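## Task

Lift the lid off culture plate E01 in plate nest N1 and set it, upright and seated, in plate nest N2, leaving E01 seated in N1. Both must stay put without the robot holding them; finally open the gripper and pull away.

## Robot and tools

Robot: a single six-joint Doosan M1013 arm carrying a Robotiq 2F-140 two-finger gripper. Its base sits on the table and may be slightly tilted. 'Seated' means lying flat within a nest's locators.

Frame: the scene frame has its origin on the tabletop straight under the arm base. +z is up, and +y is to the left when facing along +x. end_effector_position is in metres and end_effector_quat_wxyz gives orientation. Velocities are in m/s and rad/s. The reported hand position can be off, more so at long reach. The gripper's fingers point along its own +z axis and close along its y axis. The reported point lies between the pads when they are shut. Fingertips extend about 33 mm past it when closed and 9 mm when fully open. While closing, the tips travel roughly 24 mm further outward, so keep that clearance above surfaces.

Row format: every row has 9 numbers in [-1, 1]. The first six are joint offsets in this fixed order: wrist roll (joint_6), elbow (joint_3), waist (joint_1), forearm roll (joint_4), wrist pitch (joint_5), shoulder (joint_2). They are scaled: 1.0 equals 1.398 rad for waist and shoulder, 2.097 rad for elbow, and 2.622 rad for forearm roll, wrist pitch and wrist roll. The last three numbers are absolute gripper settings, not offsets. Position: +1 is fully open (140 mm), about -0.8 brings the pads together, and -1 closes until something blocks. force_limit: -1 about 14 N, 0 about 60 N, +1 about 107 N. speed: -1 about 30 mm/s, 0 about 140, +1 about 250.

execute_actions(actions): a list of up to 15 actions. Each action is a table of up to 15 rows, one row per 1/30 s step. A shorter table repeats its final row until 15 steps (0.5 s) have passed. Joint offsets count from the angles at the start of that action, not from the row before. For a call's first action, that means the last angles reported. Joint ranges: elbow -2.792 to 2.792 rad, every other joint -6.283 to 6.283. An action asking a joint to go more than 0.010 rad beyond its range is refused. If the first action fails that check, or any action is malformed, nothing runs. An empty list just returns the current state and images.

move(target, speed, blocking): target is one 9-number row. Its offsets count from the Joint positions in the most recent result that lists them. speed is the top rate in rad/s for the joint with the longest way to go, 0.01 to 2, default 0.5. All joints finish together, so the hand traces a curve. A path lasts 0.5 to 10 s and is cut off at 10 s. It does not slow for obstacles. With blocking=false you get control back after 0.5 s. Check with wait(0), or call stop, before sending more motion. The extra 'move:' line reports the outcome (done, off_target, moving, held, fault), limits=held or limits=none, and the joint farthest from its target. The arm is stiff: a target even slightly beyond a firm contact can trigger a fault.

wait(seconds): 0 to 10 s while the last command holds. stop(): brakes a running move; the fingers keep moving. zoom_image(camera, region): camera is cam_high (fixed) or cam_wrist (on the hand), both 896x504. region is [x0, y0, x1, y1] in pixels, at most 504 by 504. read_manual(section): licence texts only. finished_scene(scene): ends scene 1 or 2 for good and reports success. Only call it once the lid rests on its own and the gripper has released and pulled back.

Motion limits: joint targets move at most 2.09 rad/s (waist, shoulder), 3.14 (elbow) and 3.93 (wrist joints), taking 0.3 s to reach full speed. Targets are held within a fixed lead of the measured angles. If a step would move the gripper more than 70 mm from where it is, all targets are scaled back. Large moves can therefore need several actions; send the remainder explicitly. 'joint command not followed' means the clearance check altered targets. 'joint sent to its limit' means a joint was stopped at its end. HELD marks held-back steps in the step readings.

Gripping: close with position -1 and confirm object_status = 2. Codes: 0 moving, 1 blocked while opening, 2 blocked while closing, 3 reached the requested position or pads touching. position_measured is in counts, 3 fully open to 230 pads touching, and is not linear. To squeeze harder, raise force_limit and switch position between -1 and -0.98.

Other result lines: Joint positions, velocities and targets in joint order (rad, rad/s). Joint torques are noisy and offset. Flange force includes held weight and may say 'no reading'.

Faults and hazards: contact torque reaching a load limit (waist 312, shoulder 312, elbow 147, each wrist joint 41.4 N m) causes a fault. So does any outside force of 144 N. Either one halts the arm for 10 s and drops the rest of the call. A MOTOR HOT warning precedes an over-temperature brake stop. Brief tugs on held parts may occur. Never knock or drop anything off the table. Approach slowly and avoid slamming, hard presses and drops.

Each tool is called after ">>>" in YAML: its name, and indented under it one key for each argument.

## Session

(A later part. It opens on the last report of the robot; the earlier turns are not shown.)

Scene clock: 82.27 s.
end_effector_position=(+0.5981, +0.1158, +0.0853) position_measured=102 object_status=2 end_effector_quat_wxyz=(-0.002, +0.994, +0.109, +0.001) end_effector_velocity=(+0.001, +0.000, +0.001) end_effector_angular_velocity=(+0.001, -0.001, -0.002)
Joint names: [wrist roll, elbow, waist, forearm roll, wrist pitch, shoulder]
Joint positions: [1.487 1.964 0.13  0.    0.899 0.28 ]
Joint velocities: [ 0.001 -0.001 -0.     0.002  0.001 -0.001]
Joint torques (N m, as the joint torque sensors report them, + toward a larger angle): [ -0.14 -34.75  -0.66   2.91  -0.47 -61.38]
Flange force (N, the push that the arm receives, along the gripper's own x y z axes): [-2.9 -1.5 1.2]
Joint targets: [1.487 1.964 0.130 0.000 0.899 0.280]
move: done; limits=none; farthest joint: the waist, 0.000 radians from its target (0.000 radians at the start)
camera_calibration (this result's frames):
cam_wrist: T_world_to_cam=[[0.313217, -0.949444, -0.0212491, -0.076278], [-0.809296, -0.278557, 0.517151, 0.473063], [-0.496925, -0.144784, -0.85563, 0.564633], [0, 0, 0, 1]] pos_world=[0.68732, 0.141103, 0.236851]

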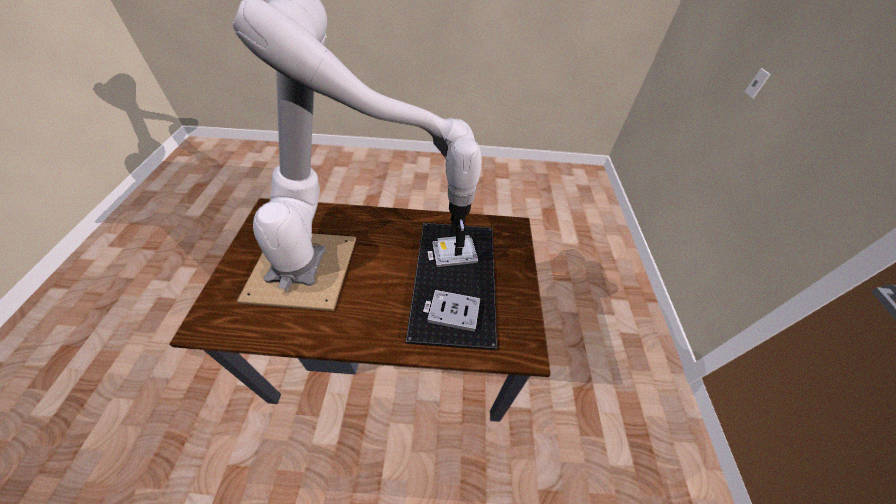

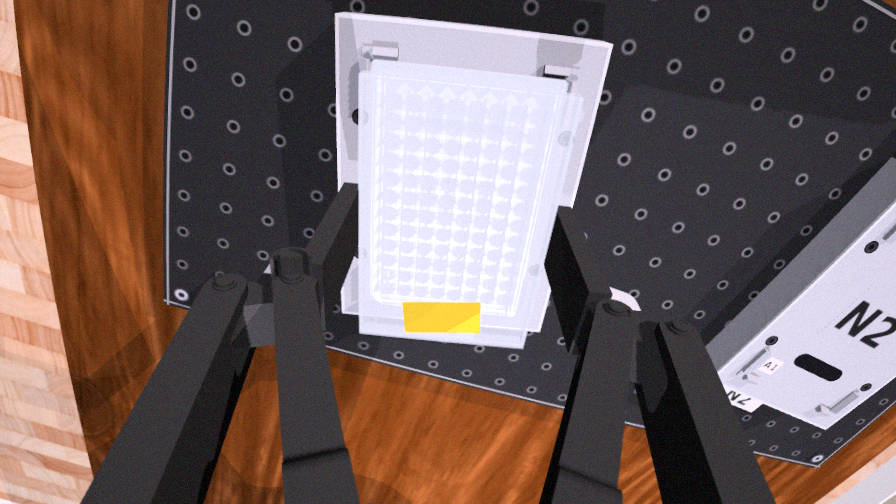

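>>> move:
  target: [-0.0265,-0.01135,-0.3096,0,-0.0036,0.0238,-1,-0.6,-1]
  speed: 0.35

Scene clock: 89.20 s.
end_effector_position=(+0.6073, -0.1505, +0.0742) position_measured=102 object_status=2 end_effector_quat_wxyz=(-0.002, +0.997, -0.072, +0.000) end_effector_velocity=(-0.001, -0.001, -0.001) end_effector_angular_velocity=(-0.000, +0.001, -0.000)
Joint names: [wrist roll, elbow, waist, forearm roll, wrist pitch, shoulder]
Joint positions: [ 1.417  1.94  -0.303  0.     0.889  0.313]
Joint velocities: [-0.001  0.001 -0.002 -0.001 -0.     0.   ]
Joint torques (N m, as the joint torque sensors report them, + toward a larger angle): [ -0.11 -34.25  -1.87   2.94  -0.37 -65.79]
Flange force (N, the push that the arm receives, along the gripper's own x y z axes): [-1.2 -3.8 2.5]
Joint targets: [1.417 1.940 -0.303 0.000 0.889 0.313]
move: done; limits=none; farthest joint: the waist, 0.000 radians from its target (0.433 radians at the start)
camera_calibration (this result's frames):
cam_wrist: T_world_to_cam=[[-0.0446485, -0.998764, -0.0218593, -0.12231], [-0.854826, 0.026872, 0.518219, 0.485619], [-0.516991, 0.0418235, -0.854969, 0.561378], [0, 0, 0, 1]] pos_world=[0.699886, -0.158687, 0.22563]

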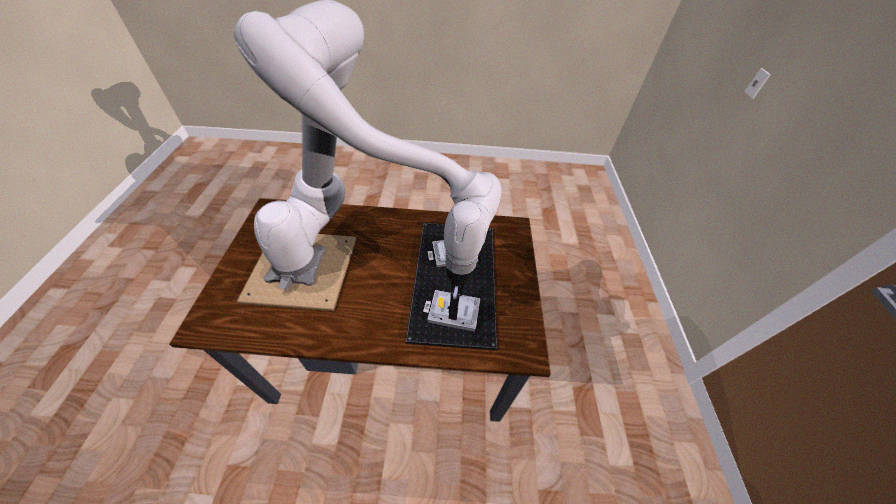

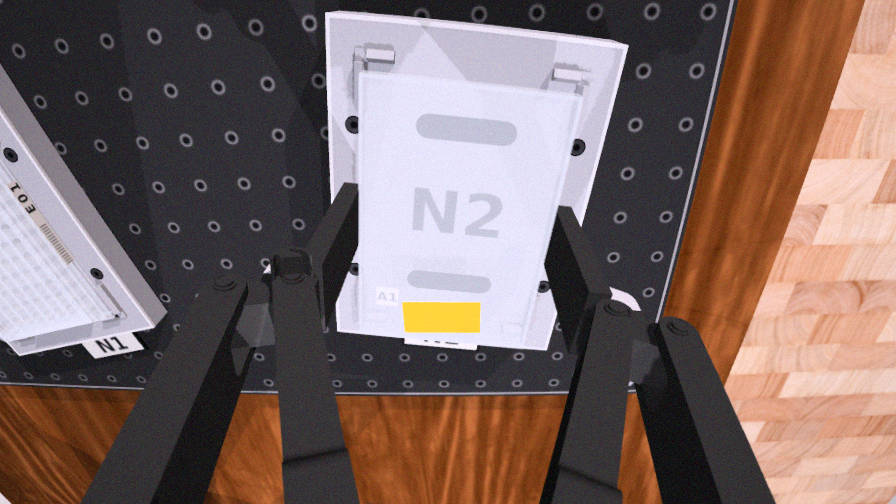

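>>> move:
  target: [-0.0004,0.0001,-0.0008,0,-0.0019,0.0034,-1,-0.6,-1]
  speed: 0.01

>>> zoom_image:
  camera: "cam_wrist"
  region: [300, 0, 640, 370]

Scene clock: 92.80 s.
end_effector_position=(+0.6083, -0.1515, +0.0713) position_measured=102 object_status=2 end_effector_quat_wxyz=(-0.002, +0.997, -0.072, +0.000) end_effector_velocity=(+0.001, -0.001, +0.000) end_effector_angular_velocity=(-0.001, -0.002, -0.001)
Joint names: [wrist roll, elbow, waist, forearm roll, wrist pitch, shoulder]
Joint positions: [ 1.416  1.94  -0.304  0.     0.884  0.318]
Joint velocities: [ 0.001 -0.001 -0.    -0.    -0.001  0.   ]
Joint torques (N m, as the joint torque sensors report them, + toward a larger angle): [ -0.13 -34.21  -0.05   2.88  -0.45 -65.48]
Flange force (N, the push that the arm receives, along the gripper's own x y z axes): [-2.3 -1.0 1.4]
Joint targets: [1.416 1.940 -0.304 0.000 0.884 0.318]
move: done; limits=none; farthest joint: the waist, 0.000 radians from its target (0.001 radians at the start)
camera_calibration (this result's frames):
cam_wrist: T_world_to_cam=[[-0.044715, -0.998762, -0.0218008, -0.123304], [-0.854939, 0.0269686, 0.518027, 0.488096], [-0.516798, 0.0418019, -0.855086, 0.5593], [0, 0, 0, 1]] pos_world=[0.700824, -0.159695, 0.222715]

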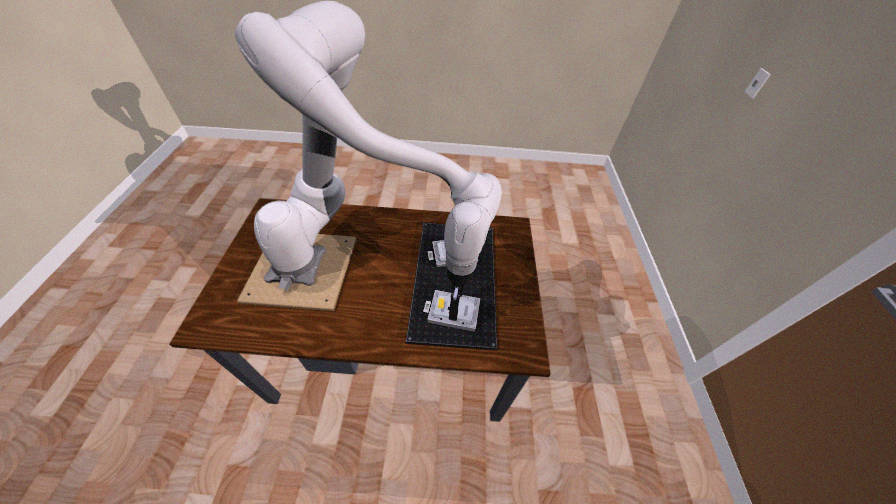

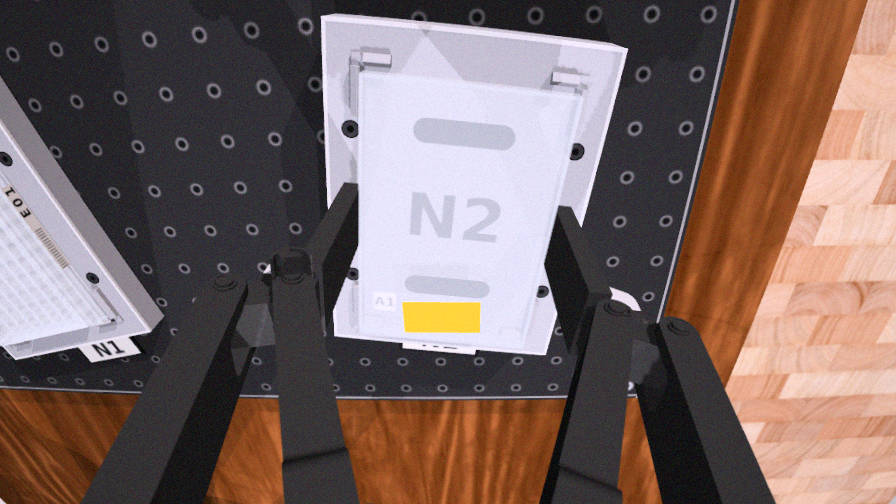

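Region (300, 0, 640, 370) of cam_wrist's 896x504 image, scaled by 1.362, with more detail than that image has; it fills the left 463 columns of this view, and the rest is white.

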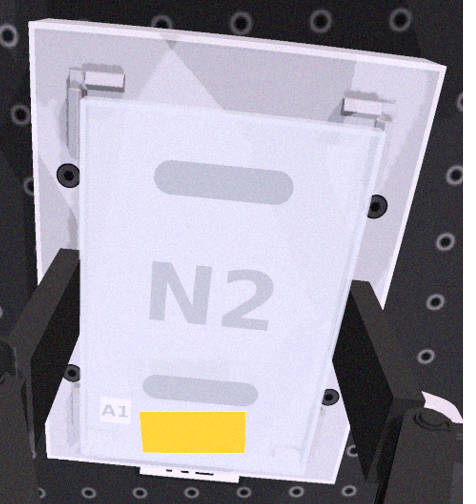

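Matches the reference. Descend in small steps.

>>> move:
  target: [0,0.0007,0,0,-0.0014,0.0016,-1,-0.6,-1]
  speed: 0.01

Scene clock: 94.63 s.
end_effector_position=(+0.6083, -0.1515, +0.0693) position_measured=102 object_status=2 end_effector_quat_wxyz=(-0.002, +0.997, -0.072, +0.000) end_effector_velocity=(+0.001, -0.000, +0.000) end_effector_angular_velocity=(-0.001, -0.002, +0.001)
Joint names: [wrist roll, elbow, waist, forearm roll, wrist pitch, shoulder]
Joint positions: [ 1.416  1.941 -0.304  0.     0.881  0.32 ]
Joint velocities: [-0.    -0.001  0.    -0.    -0.001  0.   ]
Joint torques (N m, as the joint torque sensors report them, + toward a larger angle): [ -0.13 -34.24  -0.38   2.88  -0.52 -66.32]
Flange force (N, the push that the arm receives, along the gripper's own x y z axes): [-1.4 -1.3 2.1]
Joint targets: [1.416 1.941 -0.304 0.000 0.881 0.320]
move: done; limits=none; farthest joint: the waist, 0.000 radians from its target (0.000 radians at the start)
camera_calibration (this result's frames):
cam_wrist: T_world_to_cam=[[-0.0447162, -0.998762, -0.0218093, -0.123344], [-0.854921, 0.0269637, 0.518056, 0.489114], [-0.516827, 0.0418107, -0.855068, 0.557593], [0, 0, 0, 1]] pos_world=[0.700818, -0.159693, 0.220702]

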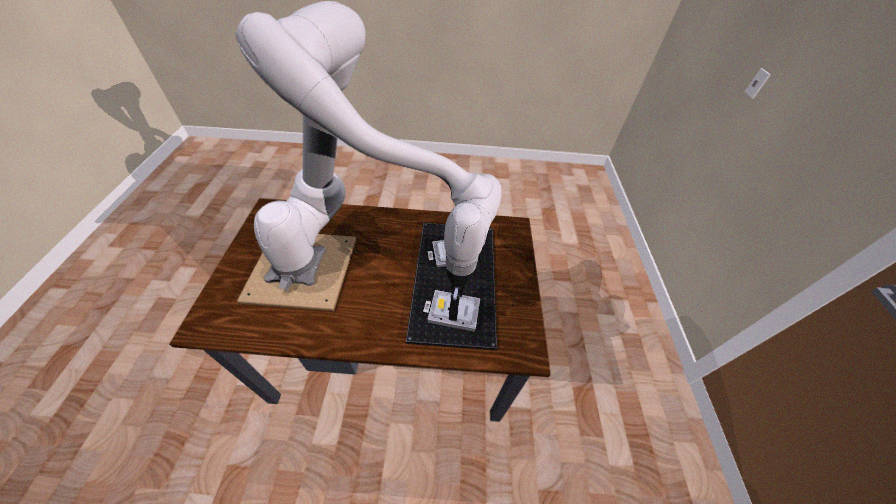

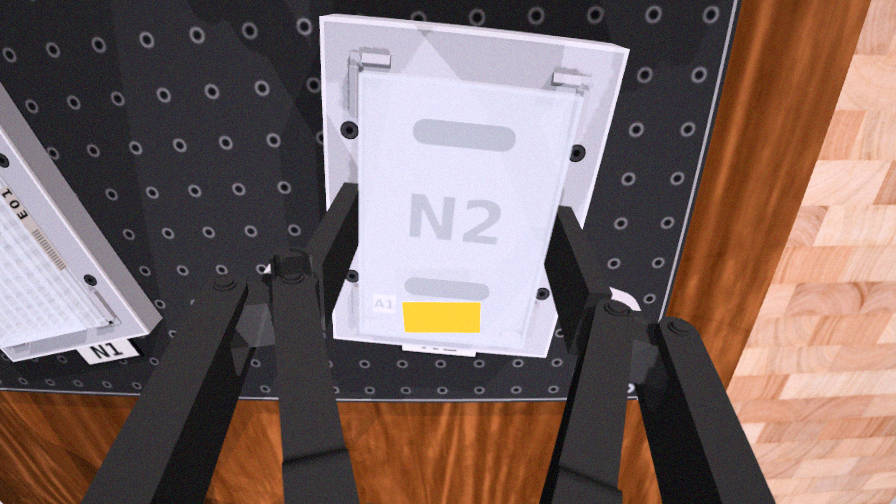

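>>> move:
  target: [0,0.0005,0,0,-0.001,0.0012,-1,-0.6,-1]
  speed: 0.01

>>> zoom_image:
  camera: "cam_wrist"
  region: [300, 0, 640, 370]

Scene clock: 97.50 s.
end_effector_position=(+0.6083, -0.1515, +0.0678) position_measured=102 object_status=2 end_effector_quat_wxyz=(-0.002, +0.997, -0.072, +0.000) end_effector_velocity=(+0.001, -0.001, +0.001) end_effector_angular_velocity=(-0.002, -0.002, +0.000)
Joint names: [wrist roll, elbow, waist, forearm roll, wrist pitch, shoulder]
Joint positions: [ 1.416  1.942 -0.304  0.     0.878  0.322]
Joint velocities: [ 0.    -0.002 -0.    -0.001 -0.001  0.   ]
Joint torques (N m, as the joint torque sensors report them, + toward a larger angle): [ -0.06 -34.34  -0.32   2.79  -0.55 -66.08]
Flange force (N, the push that the arm receives, along the gripper's own x y z axes): [-2.1 -1.1 2.0]
Joint targets: [1.416 1.942 -0.304 0.000 0.878 0.322]
move: done; limits=none; farthest joint: the waist, 0.000 radians from its target (0.000 radians at the start)
camera_calibration (this result's frames):
cam_wrist: T_world_to_cam=[[-0.0447304, -0.99876, -0.0218348, -0.123356], [-0.85487, 0.0269585, 0.518141, 0.489831], [-0.51691, 0.0418426, -0.855016, 0.556368], [0, 0, 0, 1]] pos_world=[0.700816, -0.159688, 0.219209]

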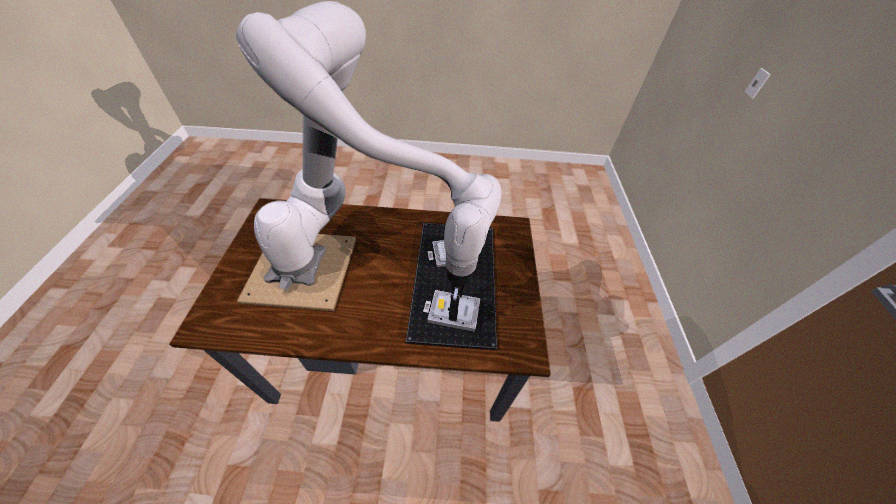

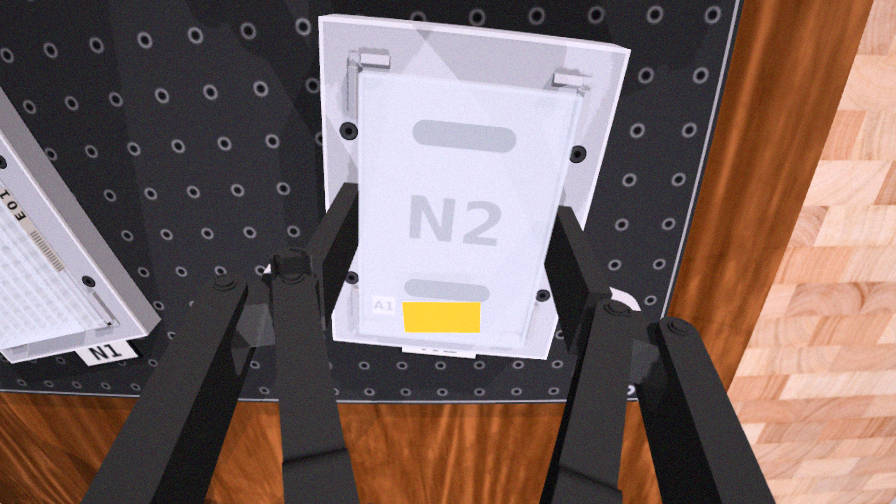

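Region (300, 0, 640, 370) of cam_wrist's 896x504 image, scaled by 1.362, with more detail than that image has; it fills the left 463 columns of this view, and the rest is white.

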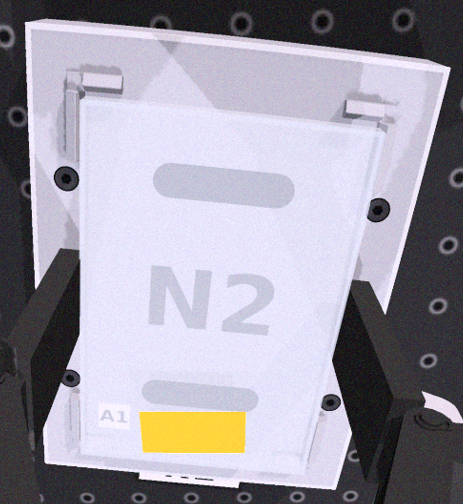

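>>> move:
  target: [0,0.0004,0,0,-0.0008,0.001,-1,-0.6,-1]
  speed: 0.01

Scene clock: 99.20 s.
end_effector_position=(+0.6082, -0.1515, +0.0665) position_measured=102 object_status=2 end_effector_quat_wxyz=(-0.002, +0.997, -0.072, +0.000) end_effector_velocity=(-0.000, -0.000, -0.000) end_effector_angular_velocity=(-0.001, +0.001, +0.001)
Joint names: [wrist roll, elbow, waist, forearm roll, wrist pitch, shoulder]
Joint positions: [ 1.416  1.943 -0.304  0.     0.876  0.323]
Joint velocities: [-0.     0.001 -0.    -0.001 -0.     0.   ]
Joint torques (N m, as the joint torque sensors report them, + toward a larger angle): [ -0.08 -34.16  -0.07   2.88  -0.4  -67.32]
Flange force (N, the push that the arm receives, along the gripper's own x y z axes): [-0.7 -0.7 3.4]
Joint targets: [1.416 1.943 -0.304 0.000 0.876 0.323]
move: done; limits=none; farthest joint: the waist, 0.000 radians from its target (0.000 radians at the start)
camera_calibration (this result's frames):
cam_wrist: T_world_to_cam=[[-0.044733, -0.99876, -0.0218691, -0.123368], [-0.854802, 0.0269375, 0.518254, 0.490393], [-0.517022, 0.0418769, -0.854947, 0.555381], [0, 0, 0, 1]] pos_world=[0.700815, -0.159683, 0.217976]

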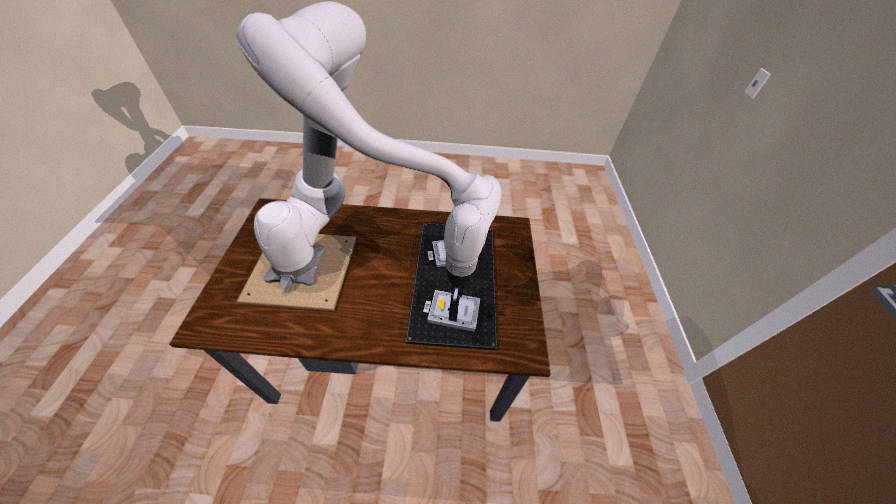

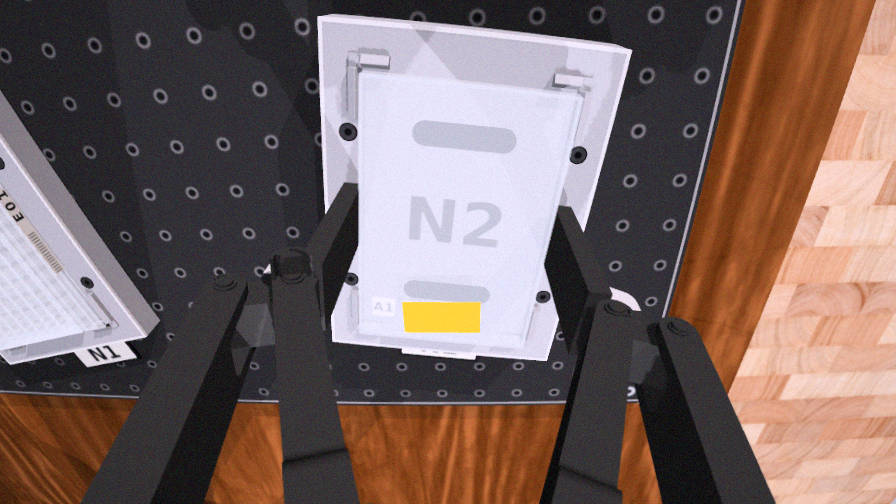

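>>> move:
  target: [0,0.0004,0,0,-0.0008,0.0009,-1,-0.6,-1]
  speed: 0.01

Scene clock: 102.43 s.
end_effector_position=(+0.6082, -0.1515, +0.0654) position_measured=102 object_status=2 end_effector_quat_wxyz=(-0.002, +0.997, -0.072, +0.000) end_effector_velocity=(+0.001, +0.000, +0.001) end_effector_angular_velocity=(-0.000, -0.002, +0.000)
Joint names: [wrist roll, elbow, waist, forearm roll, wrist pitch, shoulder]
Joint positions: [ 1.416  1.944 -0.304  0.     0.874  0.324]
Joint velocities: [ 0.    -0.002  0.001  0.    -0.     0.   ]
Joint torques (N m, as the joint torque sensors report them, + toward a larger angle): [ -0.03 -34.17  -0.09   2.81  -0.46 -65.53]
Flange force (N, the push that the arm receives, along the gripper's own x y z axes): [-3.2 -1.1 1.5]
Joint targets: [1.416 1.944 -0.304 0.000 0.874 0.324]
move: done; limits=none; farthest joint: the waist, 0.000 radians from its target (0.000 radians at the start)
camera_calibration (this result's frames):
cam_wrist: T_world_to_cam=[[-0.0447334, -0.99876, -0.0218687, -0.123386], [-0.854803, 0.0269381, 0.518254, 0.490972], [-0.517022, 0.0418767, -0.854947, 0.554406], [0, 0, 0, 1]] pos_world=[0.700805, -0.159675, 0.216842]

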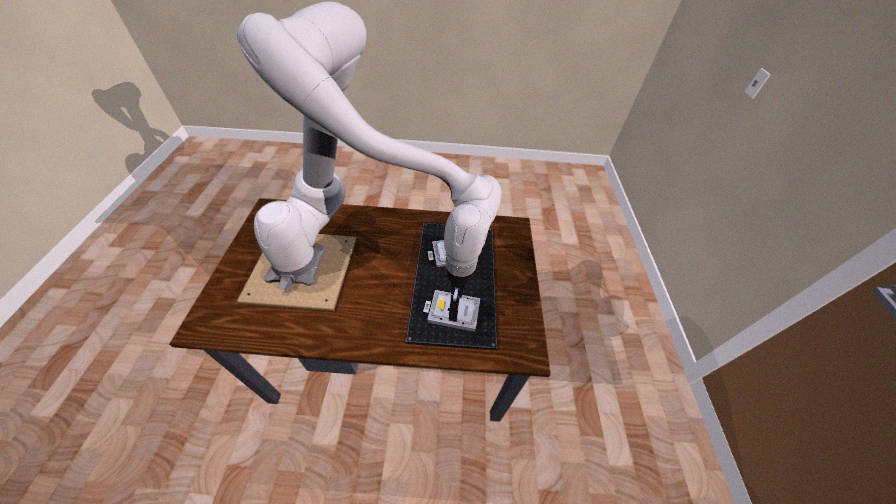

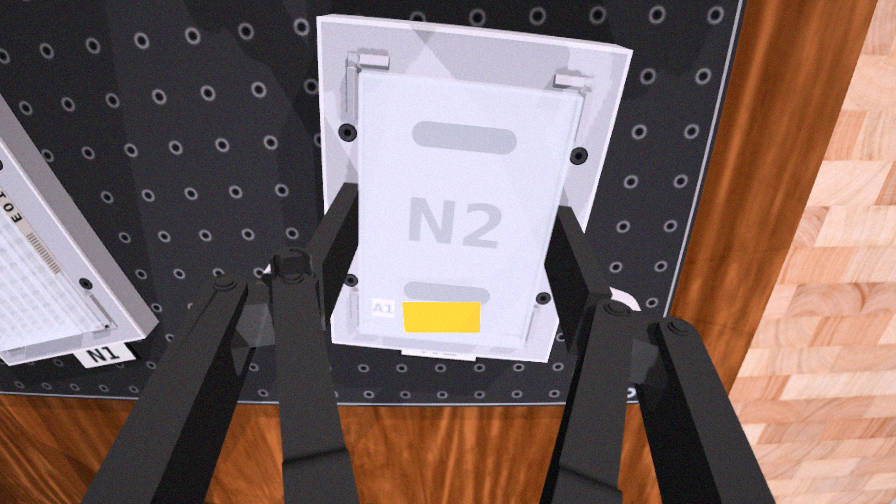

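>>> move:
  target: [0,0.0004,0,0,-0.0008,0.0009,-1,-0.6,-1]
  speed: 0.01

Scene clock: 104.40 s.
end_effector_position=(+0.6082, -0.1515, +0.0643) position_measured=102 object_status=2 end_effector_quat_wxyz=(-0.002, +0.997, -0.072, +0.000) end_effector_velocity=(-0.001, -0.001, -0.000) end_effector_angular_velocity=(-0.001, +0.001, +0.001)
Joint names: [wrist roll, elbow, waist, forearm roll, wrist pitch, shoulder]
Joint positions: [ 1.416  1.945 -0.304  0.     0.872  0.326]
Joint velocities: [-0.001  0.001 -0.001 -0.002 -0.    -0.   ]
Joint torques (N m, as the joint torque sensors report them, + toward a larger angle): [ -0.05 -34.02  -0.6    2.82  -0.32 -66.82]
Flange force (N, the push that the arm receives, along the gripper's own x y z axes): [-1.4 -1.5 3.0]
Joint targets: [1.416 1.945 -0.304 0.000 0.872 0.326]
move: done; limits=none; farthest joint: the waist, 0.000 radians from its target (0.000 radians at the start)
camera_calibration (this result's frames):
cam_wrist: T_world_to_cam=[[-0.0447337, -0.99876, -0.0218683, -0.123403], [-0.854803, 0.0269386, 0.518253, 0.491549], [-0.517021, 0.0418764, -0.854948, 0.553431], [0, 0, 0, 1]] pos_world=[0.700793, -0.159667, 0.215709]

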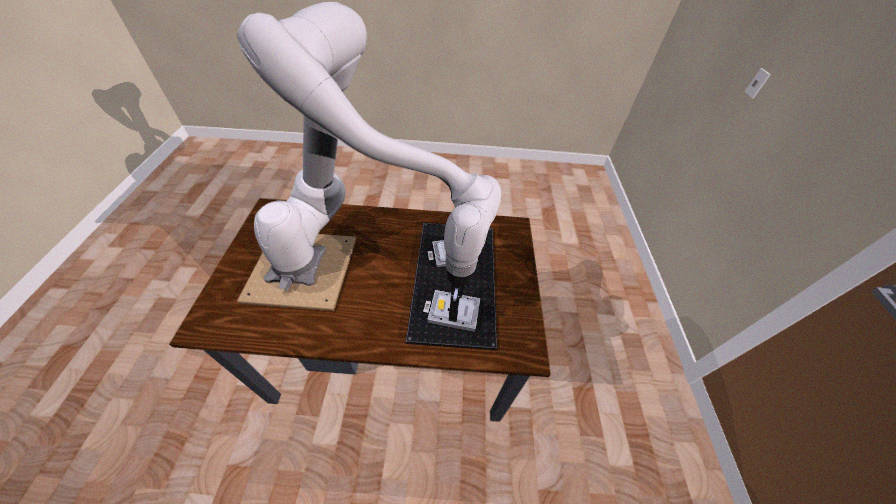

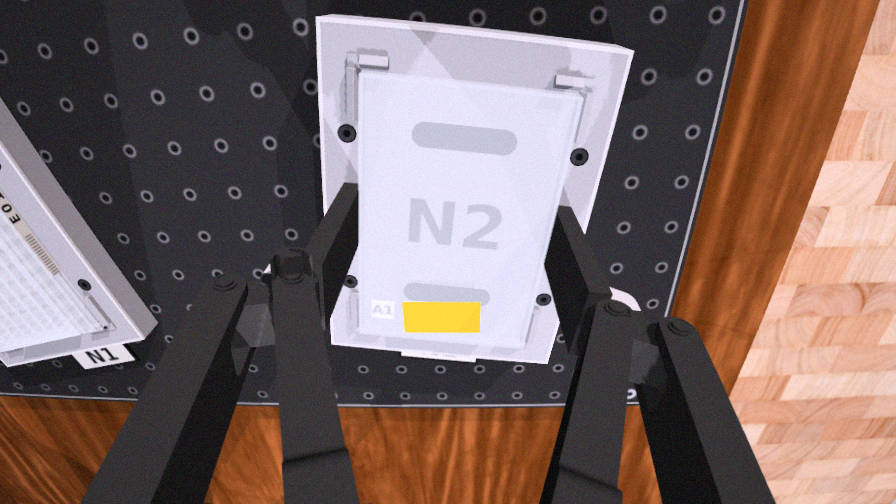

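>>> move:
  target: [0,0,0,0,0,0,0.4,-0.6,-0.7]

>>> move:
  target: [0,-0.035,0,0,0.057,-0.054,1,-0.4,0]
  speed: 0.2

>>> zoom_image:
  camera: "cam_wrist"
  region: [330, 10, 610, 310]

>>> zoom_image:
  camera: "cam_wrist"
  region: [0, 0, 300, 330]

Scene clock: 109.27 s.
end_effector_position=(+0.6082, -0.1515, +0.0643) position_measured=78 object_status=3 end_effector_quat_wxyz=(-0.002, +0.997, -0.072, +0.000) end_effector_velocity=(+0.000, -0.000, -0.000) end_effector_angular_velocity=(+0.000, -0.000, -0.001)
Joint names: [wrist roll, elbow, waist, forearm roll, wrist pitch, shoulder]
Joint positions: [ 1.416  1.945 -0.304  0.     0.872  0.326]
Joint velocities: [ 0.    -0.    -0.001  0.001 -0.     0.001]
Joint torques (N m, as the joint torque sensors report them, + toward a larger angle): [ -0.14 -34.14   0.08   2.81  -0.34 -66.55]
Flange force (N, the push that the arm receives, along the gripper's own x y z axes): [-1.9 -0.3 3.0]
Joint targets: [1.416 1.945 -0.304 0.000 0.872 0.326]
move: done; limits=none; farthest joint: the waist, 0.000 radians from its target (0.000 radians at the start)
camera_calibration (this result's frames):
cam_wrist: T_world_to_cam=[[-0.0447336, -0.99876, -0.0218691, -0.123403], [-0.854801, 0.026938, 0.518256, 0.491555], [-0.517024, 0.0418772, -0.854946, 0.553418], [0, 0, 0, 1]] pos_world=[0.700792, -0.159667, 0.215693]

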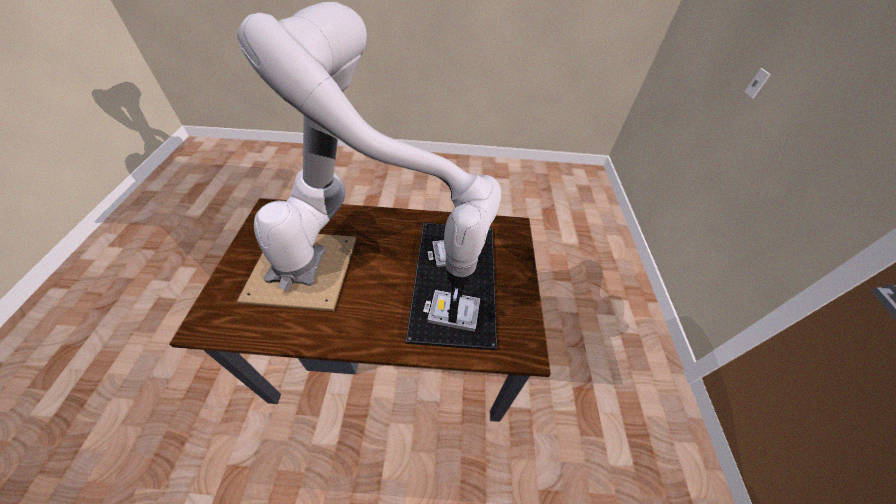

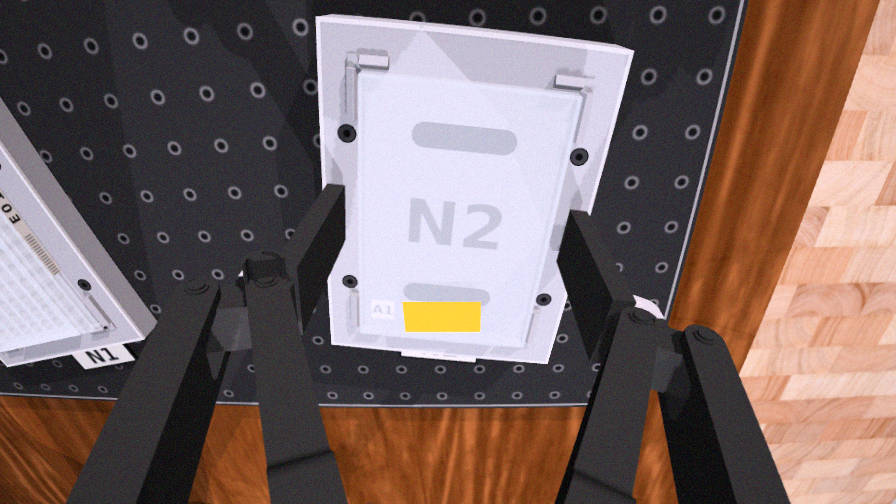

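Scene clock: 110.43 s.
end_effector_position=(+0.6116, -0.1528, +0.1449) position_measured=3 object_status=3 end_effector_quat_wxyz=(-0.002, +0.997, -0.072, -0.000) end_effector_velocity=(-0.000, -0.001, +0.001) end_effector_angular_velocity=(-0.002, +0.001, +0.001)
Joint names: [wrist roll, elbow, waist, forearm roll, wrist pitch, shoulder]
Joint positions: [ 1.416  1.871 -0.304  0.     1.021  0.25 ]
Joint velocities: [ 0.    -0.001 -0.    -0.003  0.001 -0.   ]
Joint torques (N m, as the joint torque sensors report them, + toward a larger angle): [ -0.12 -36.79  -0.34   3.25  -0.73 -62.64]
Flange force (N, the push that the arm receives, along the gripper's own x y z axes): [0.4 -1.0 1.8]
Joint targets: [1.416 1.871 -0.304 0.000 1.021 0.250]
move: done; limits=none; farthest joint: the waist, 0.000 radians from its target (0.000 radians at the start)
camera_calibration (this result's frames):
cam_wrist: T_world_to_cam=[[-0.044723, -0.998757, -0.022024, -0.122821], [-0.854527, 0.0268262, 0.518715, 0.452413], [-0.517479, 0.0420186, -0.854664, 0.624418], [0, 0, 0, 1]] pos_world=[0.704229, -0.161042, 0.29629]

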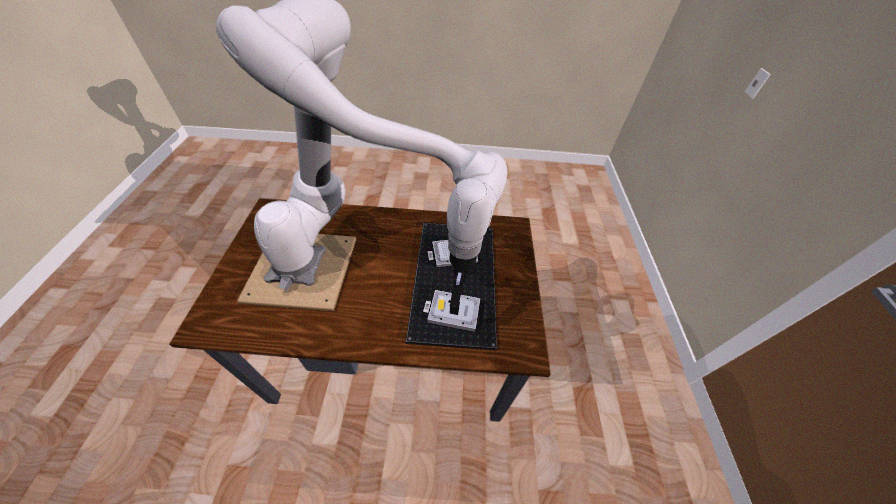

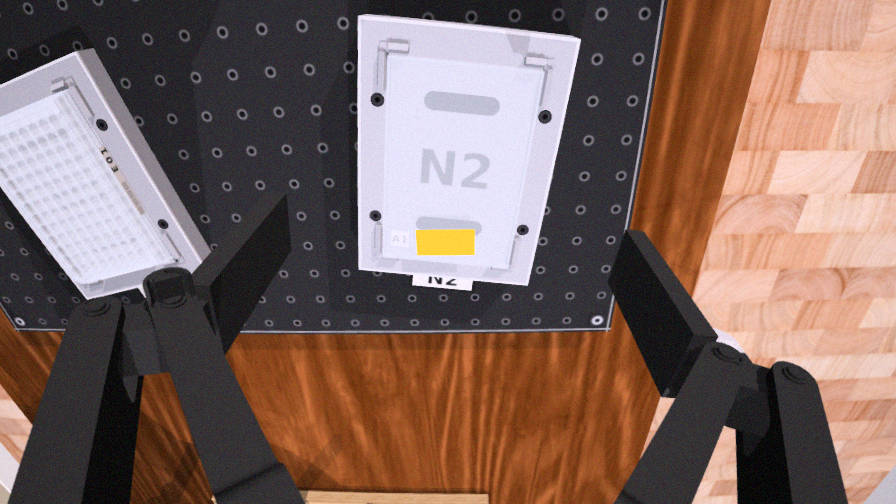

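Region (330, 10, 610, 310) of cam_wrist's 896x504 image, scaled by 1.680, with more detail than that image has; it fills the left 470 columns of this view, and the rest is white.

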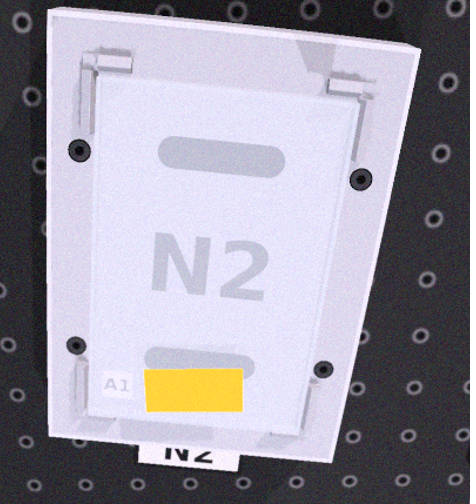

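Region (0, 0, 300, 330) of cam_wrist's 896x504 image, scaled by 1.527, with more detail than that image has; it fills the left 458 columns of this view, and the rest is white.

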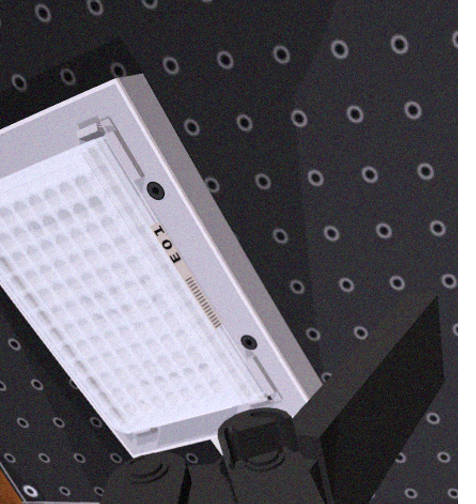

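>>> finished_scene:
  scene: 2

The scene is finished: the task was done.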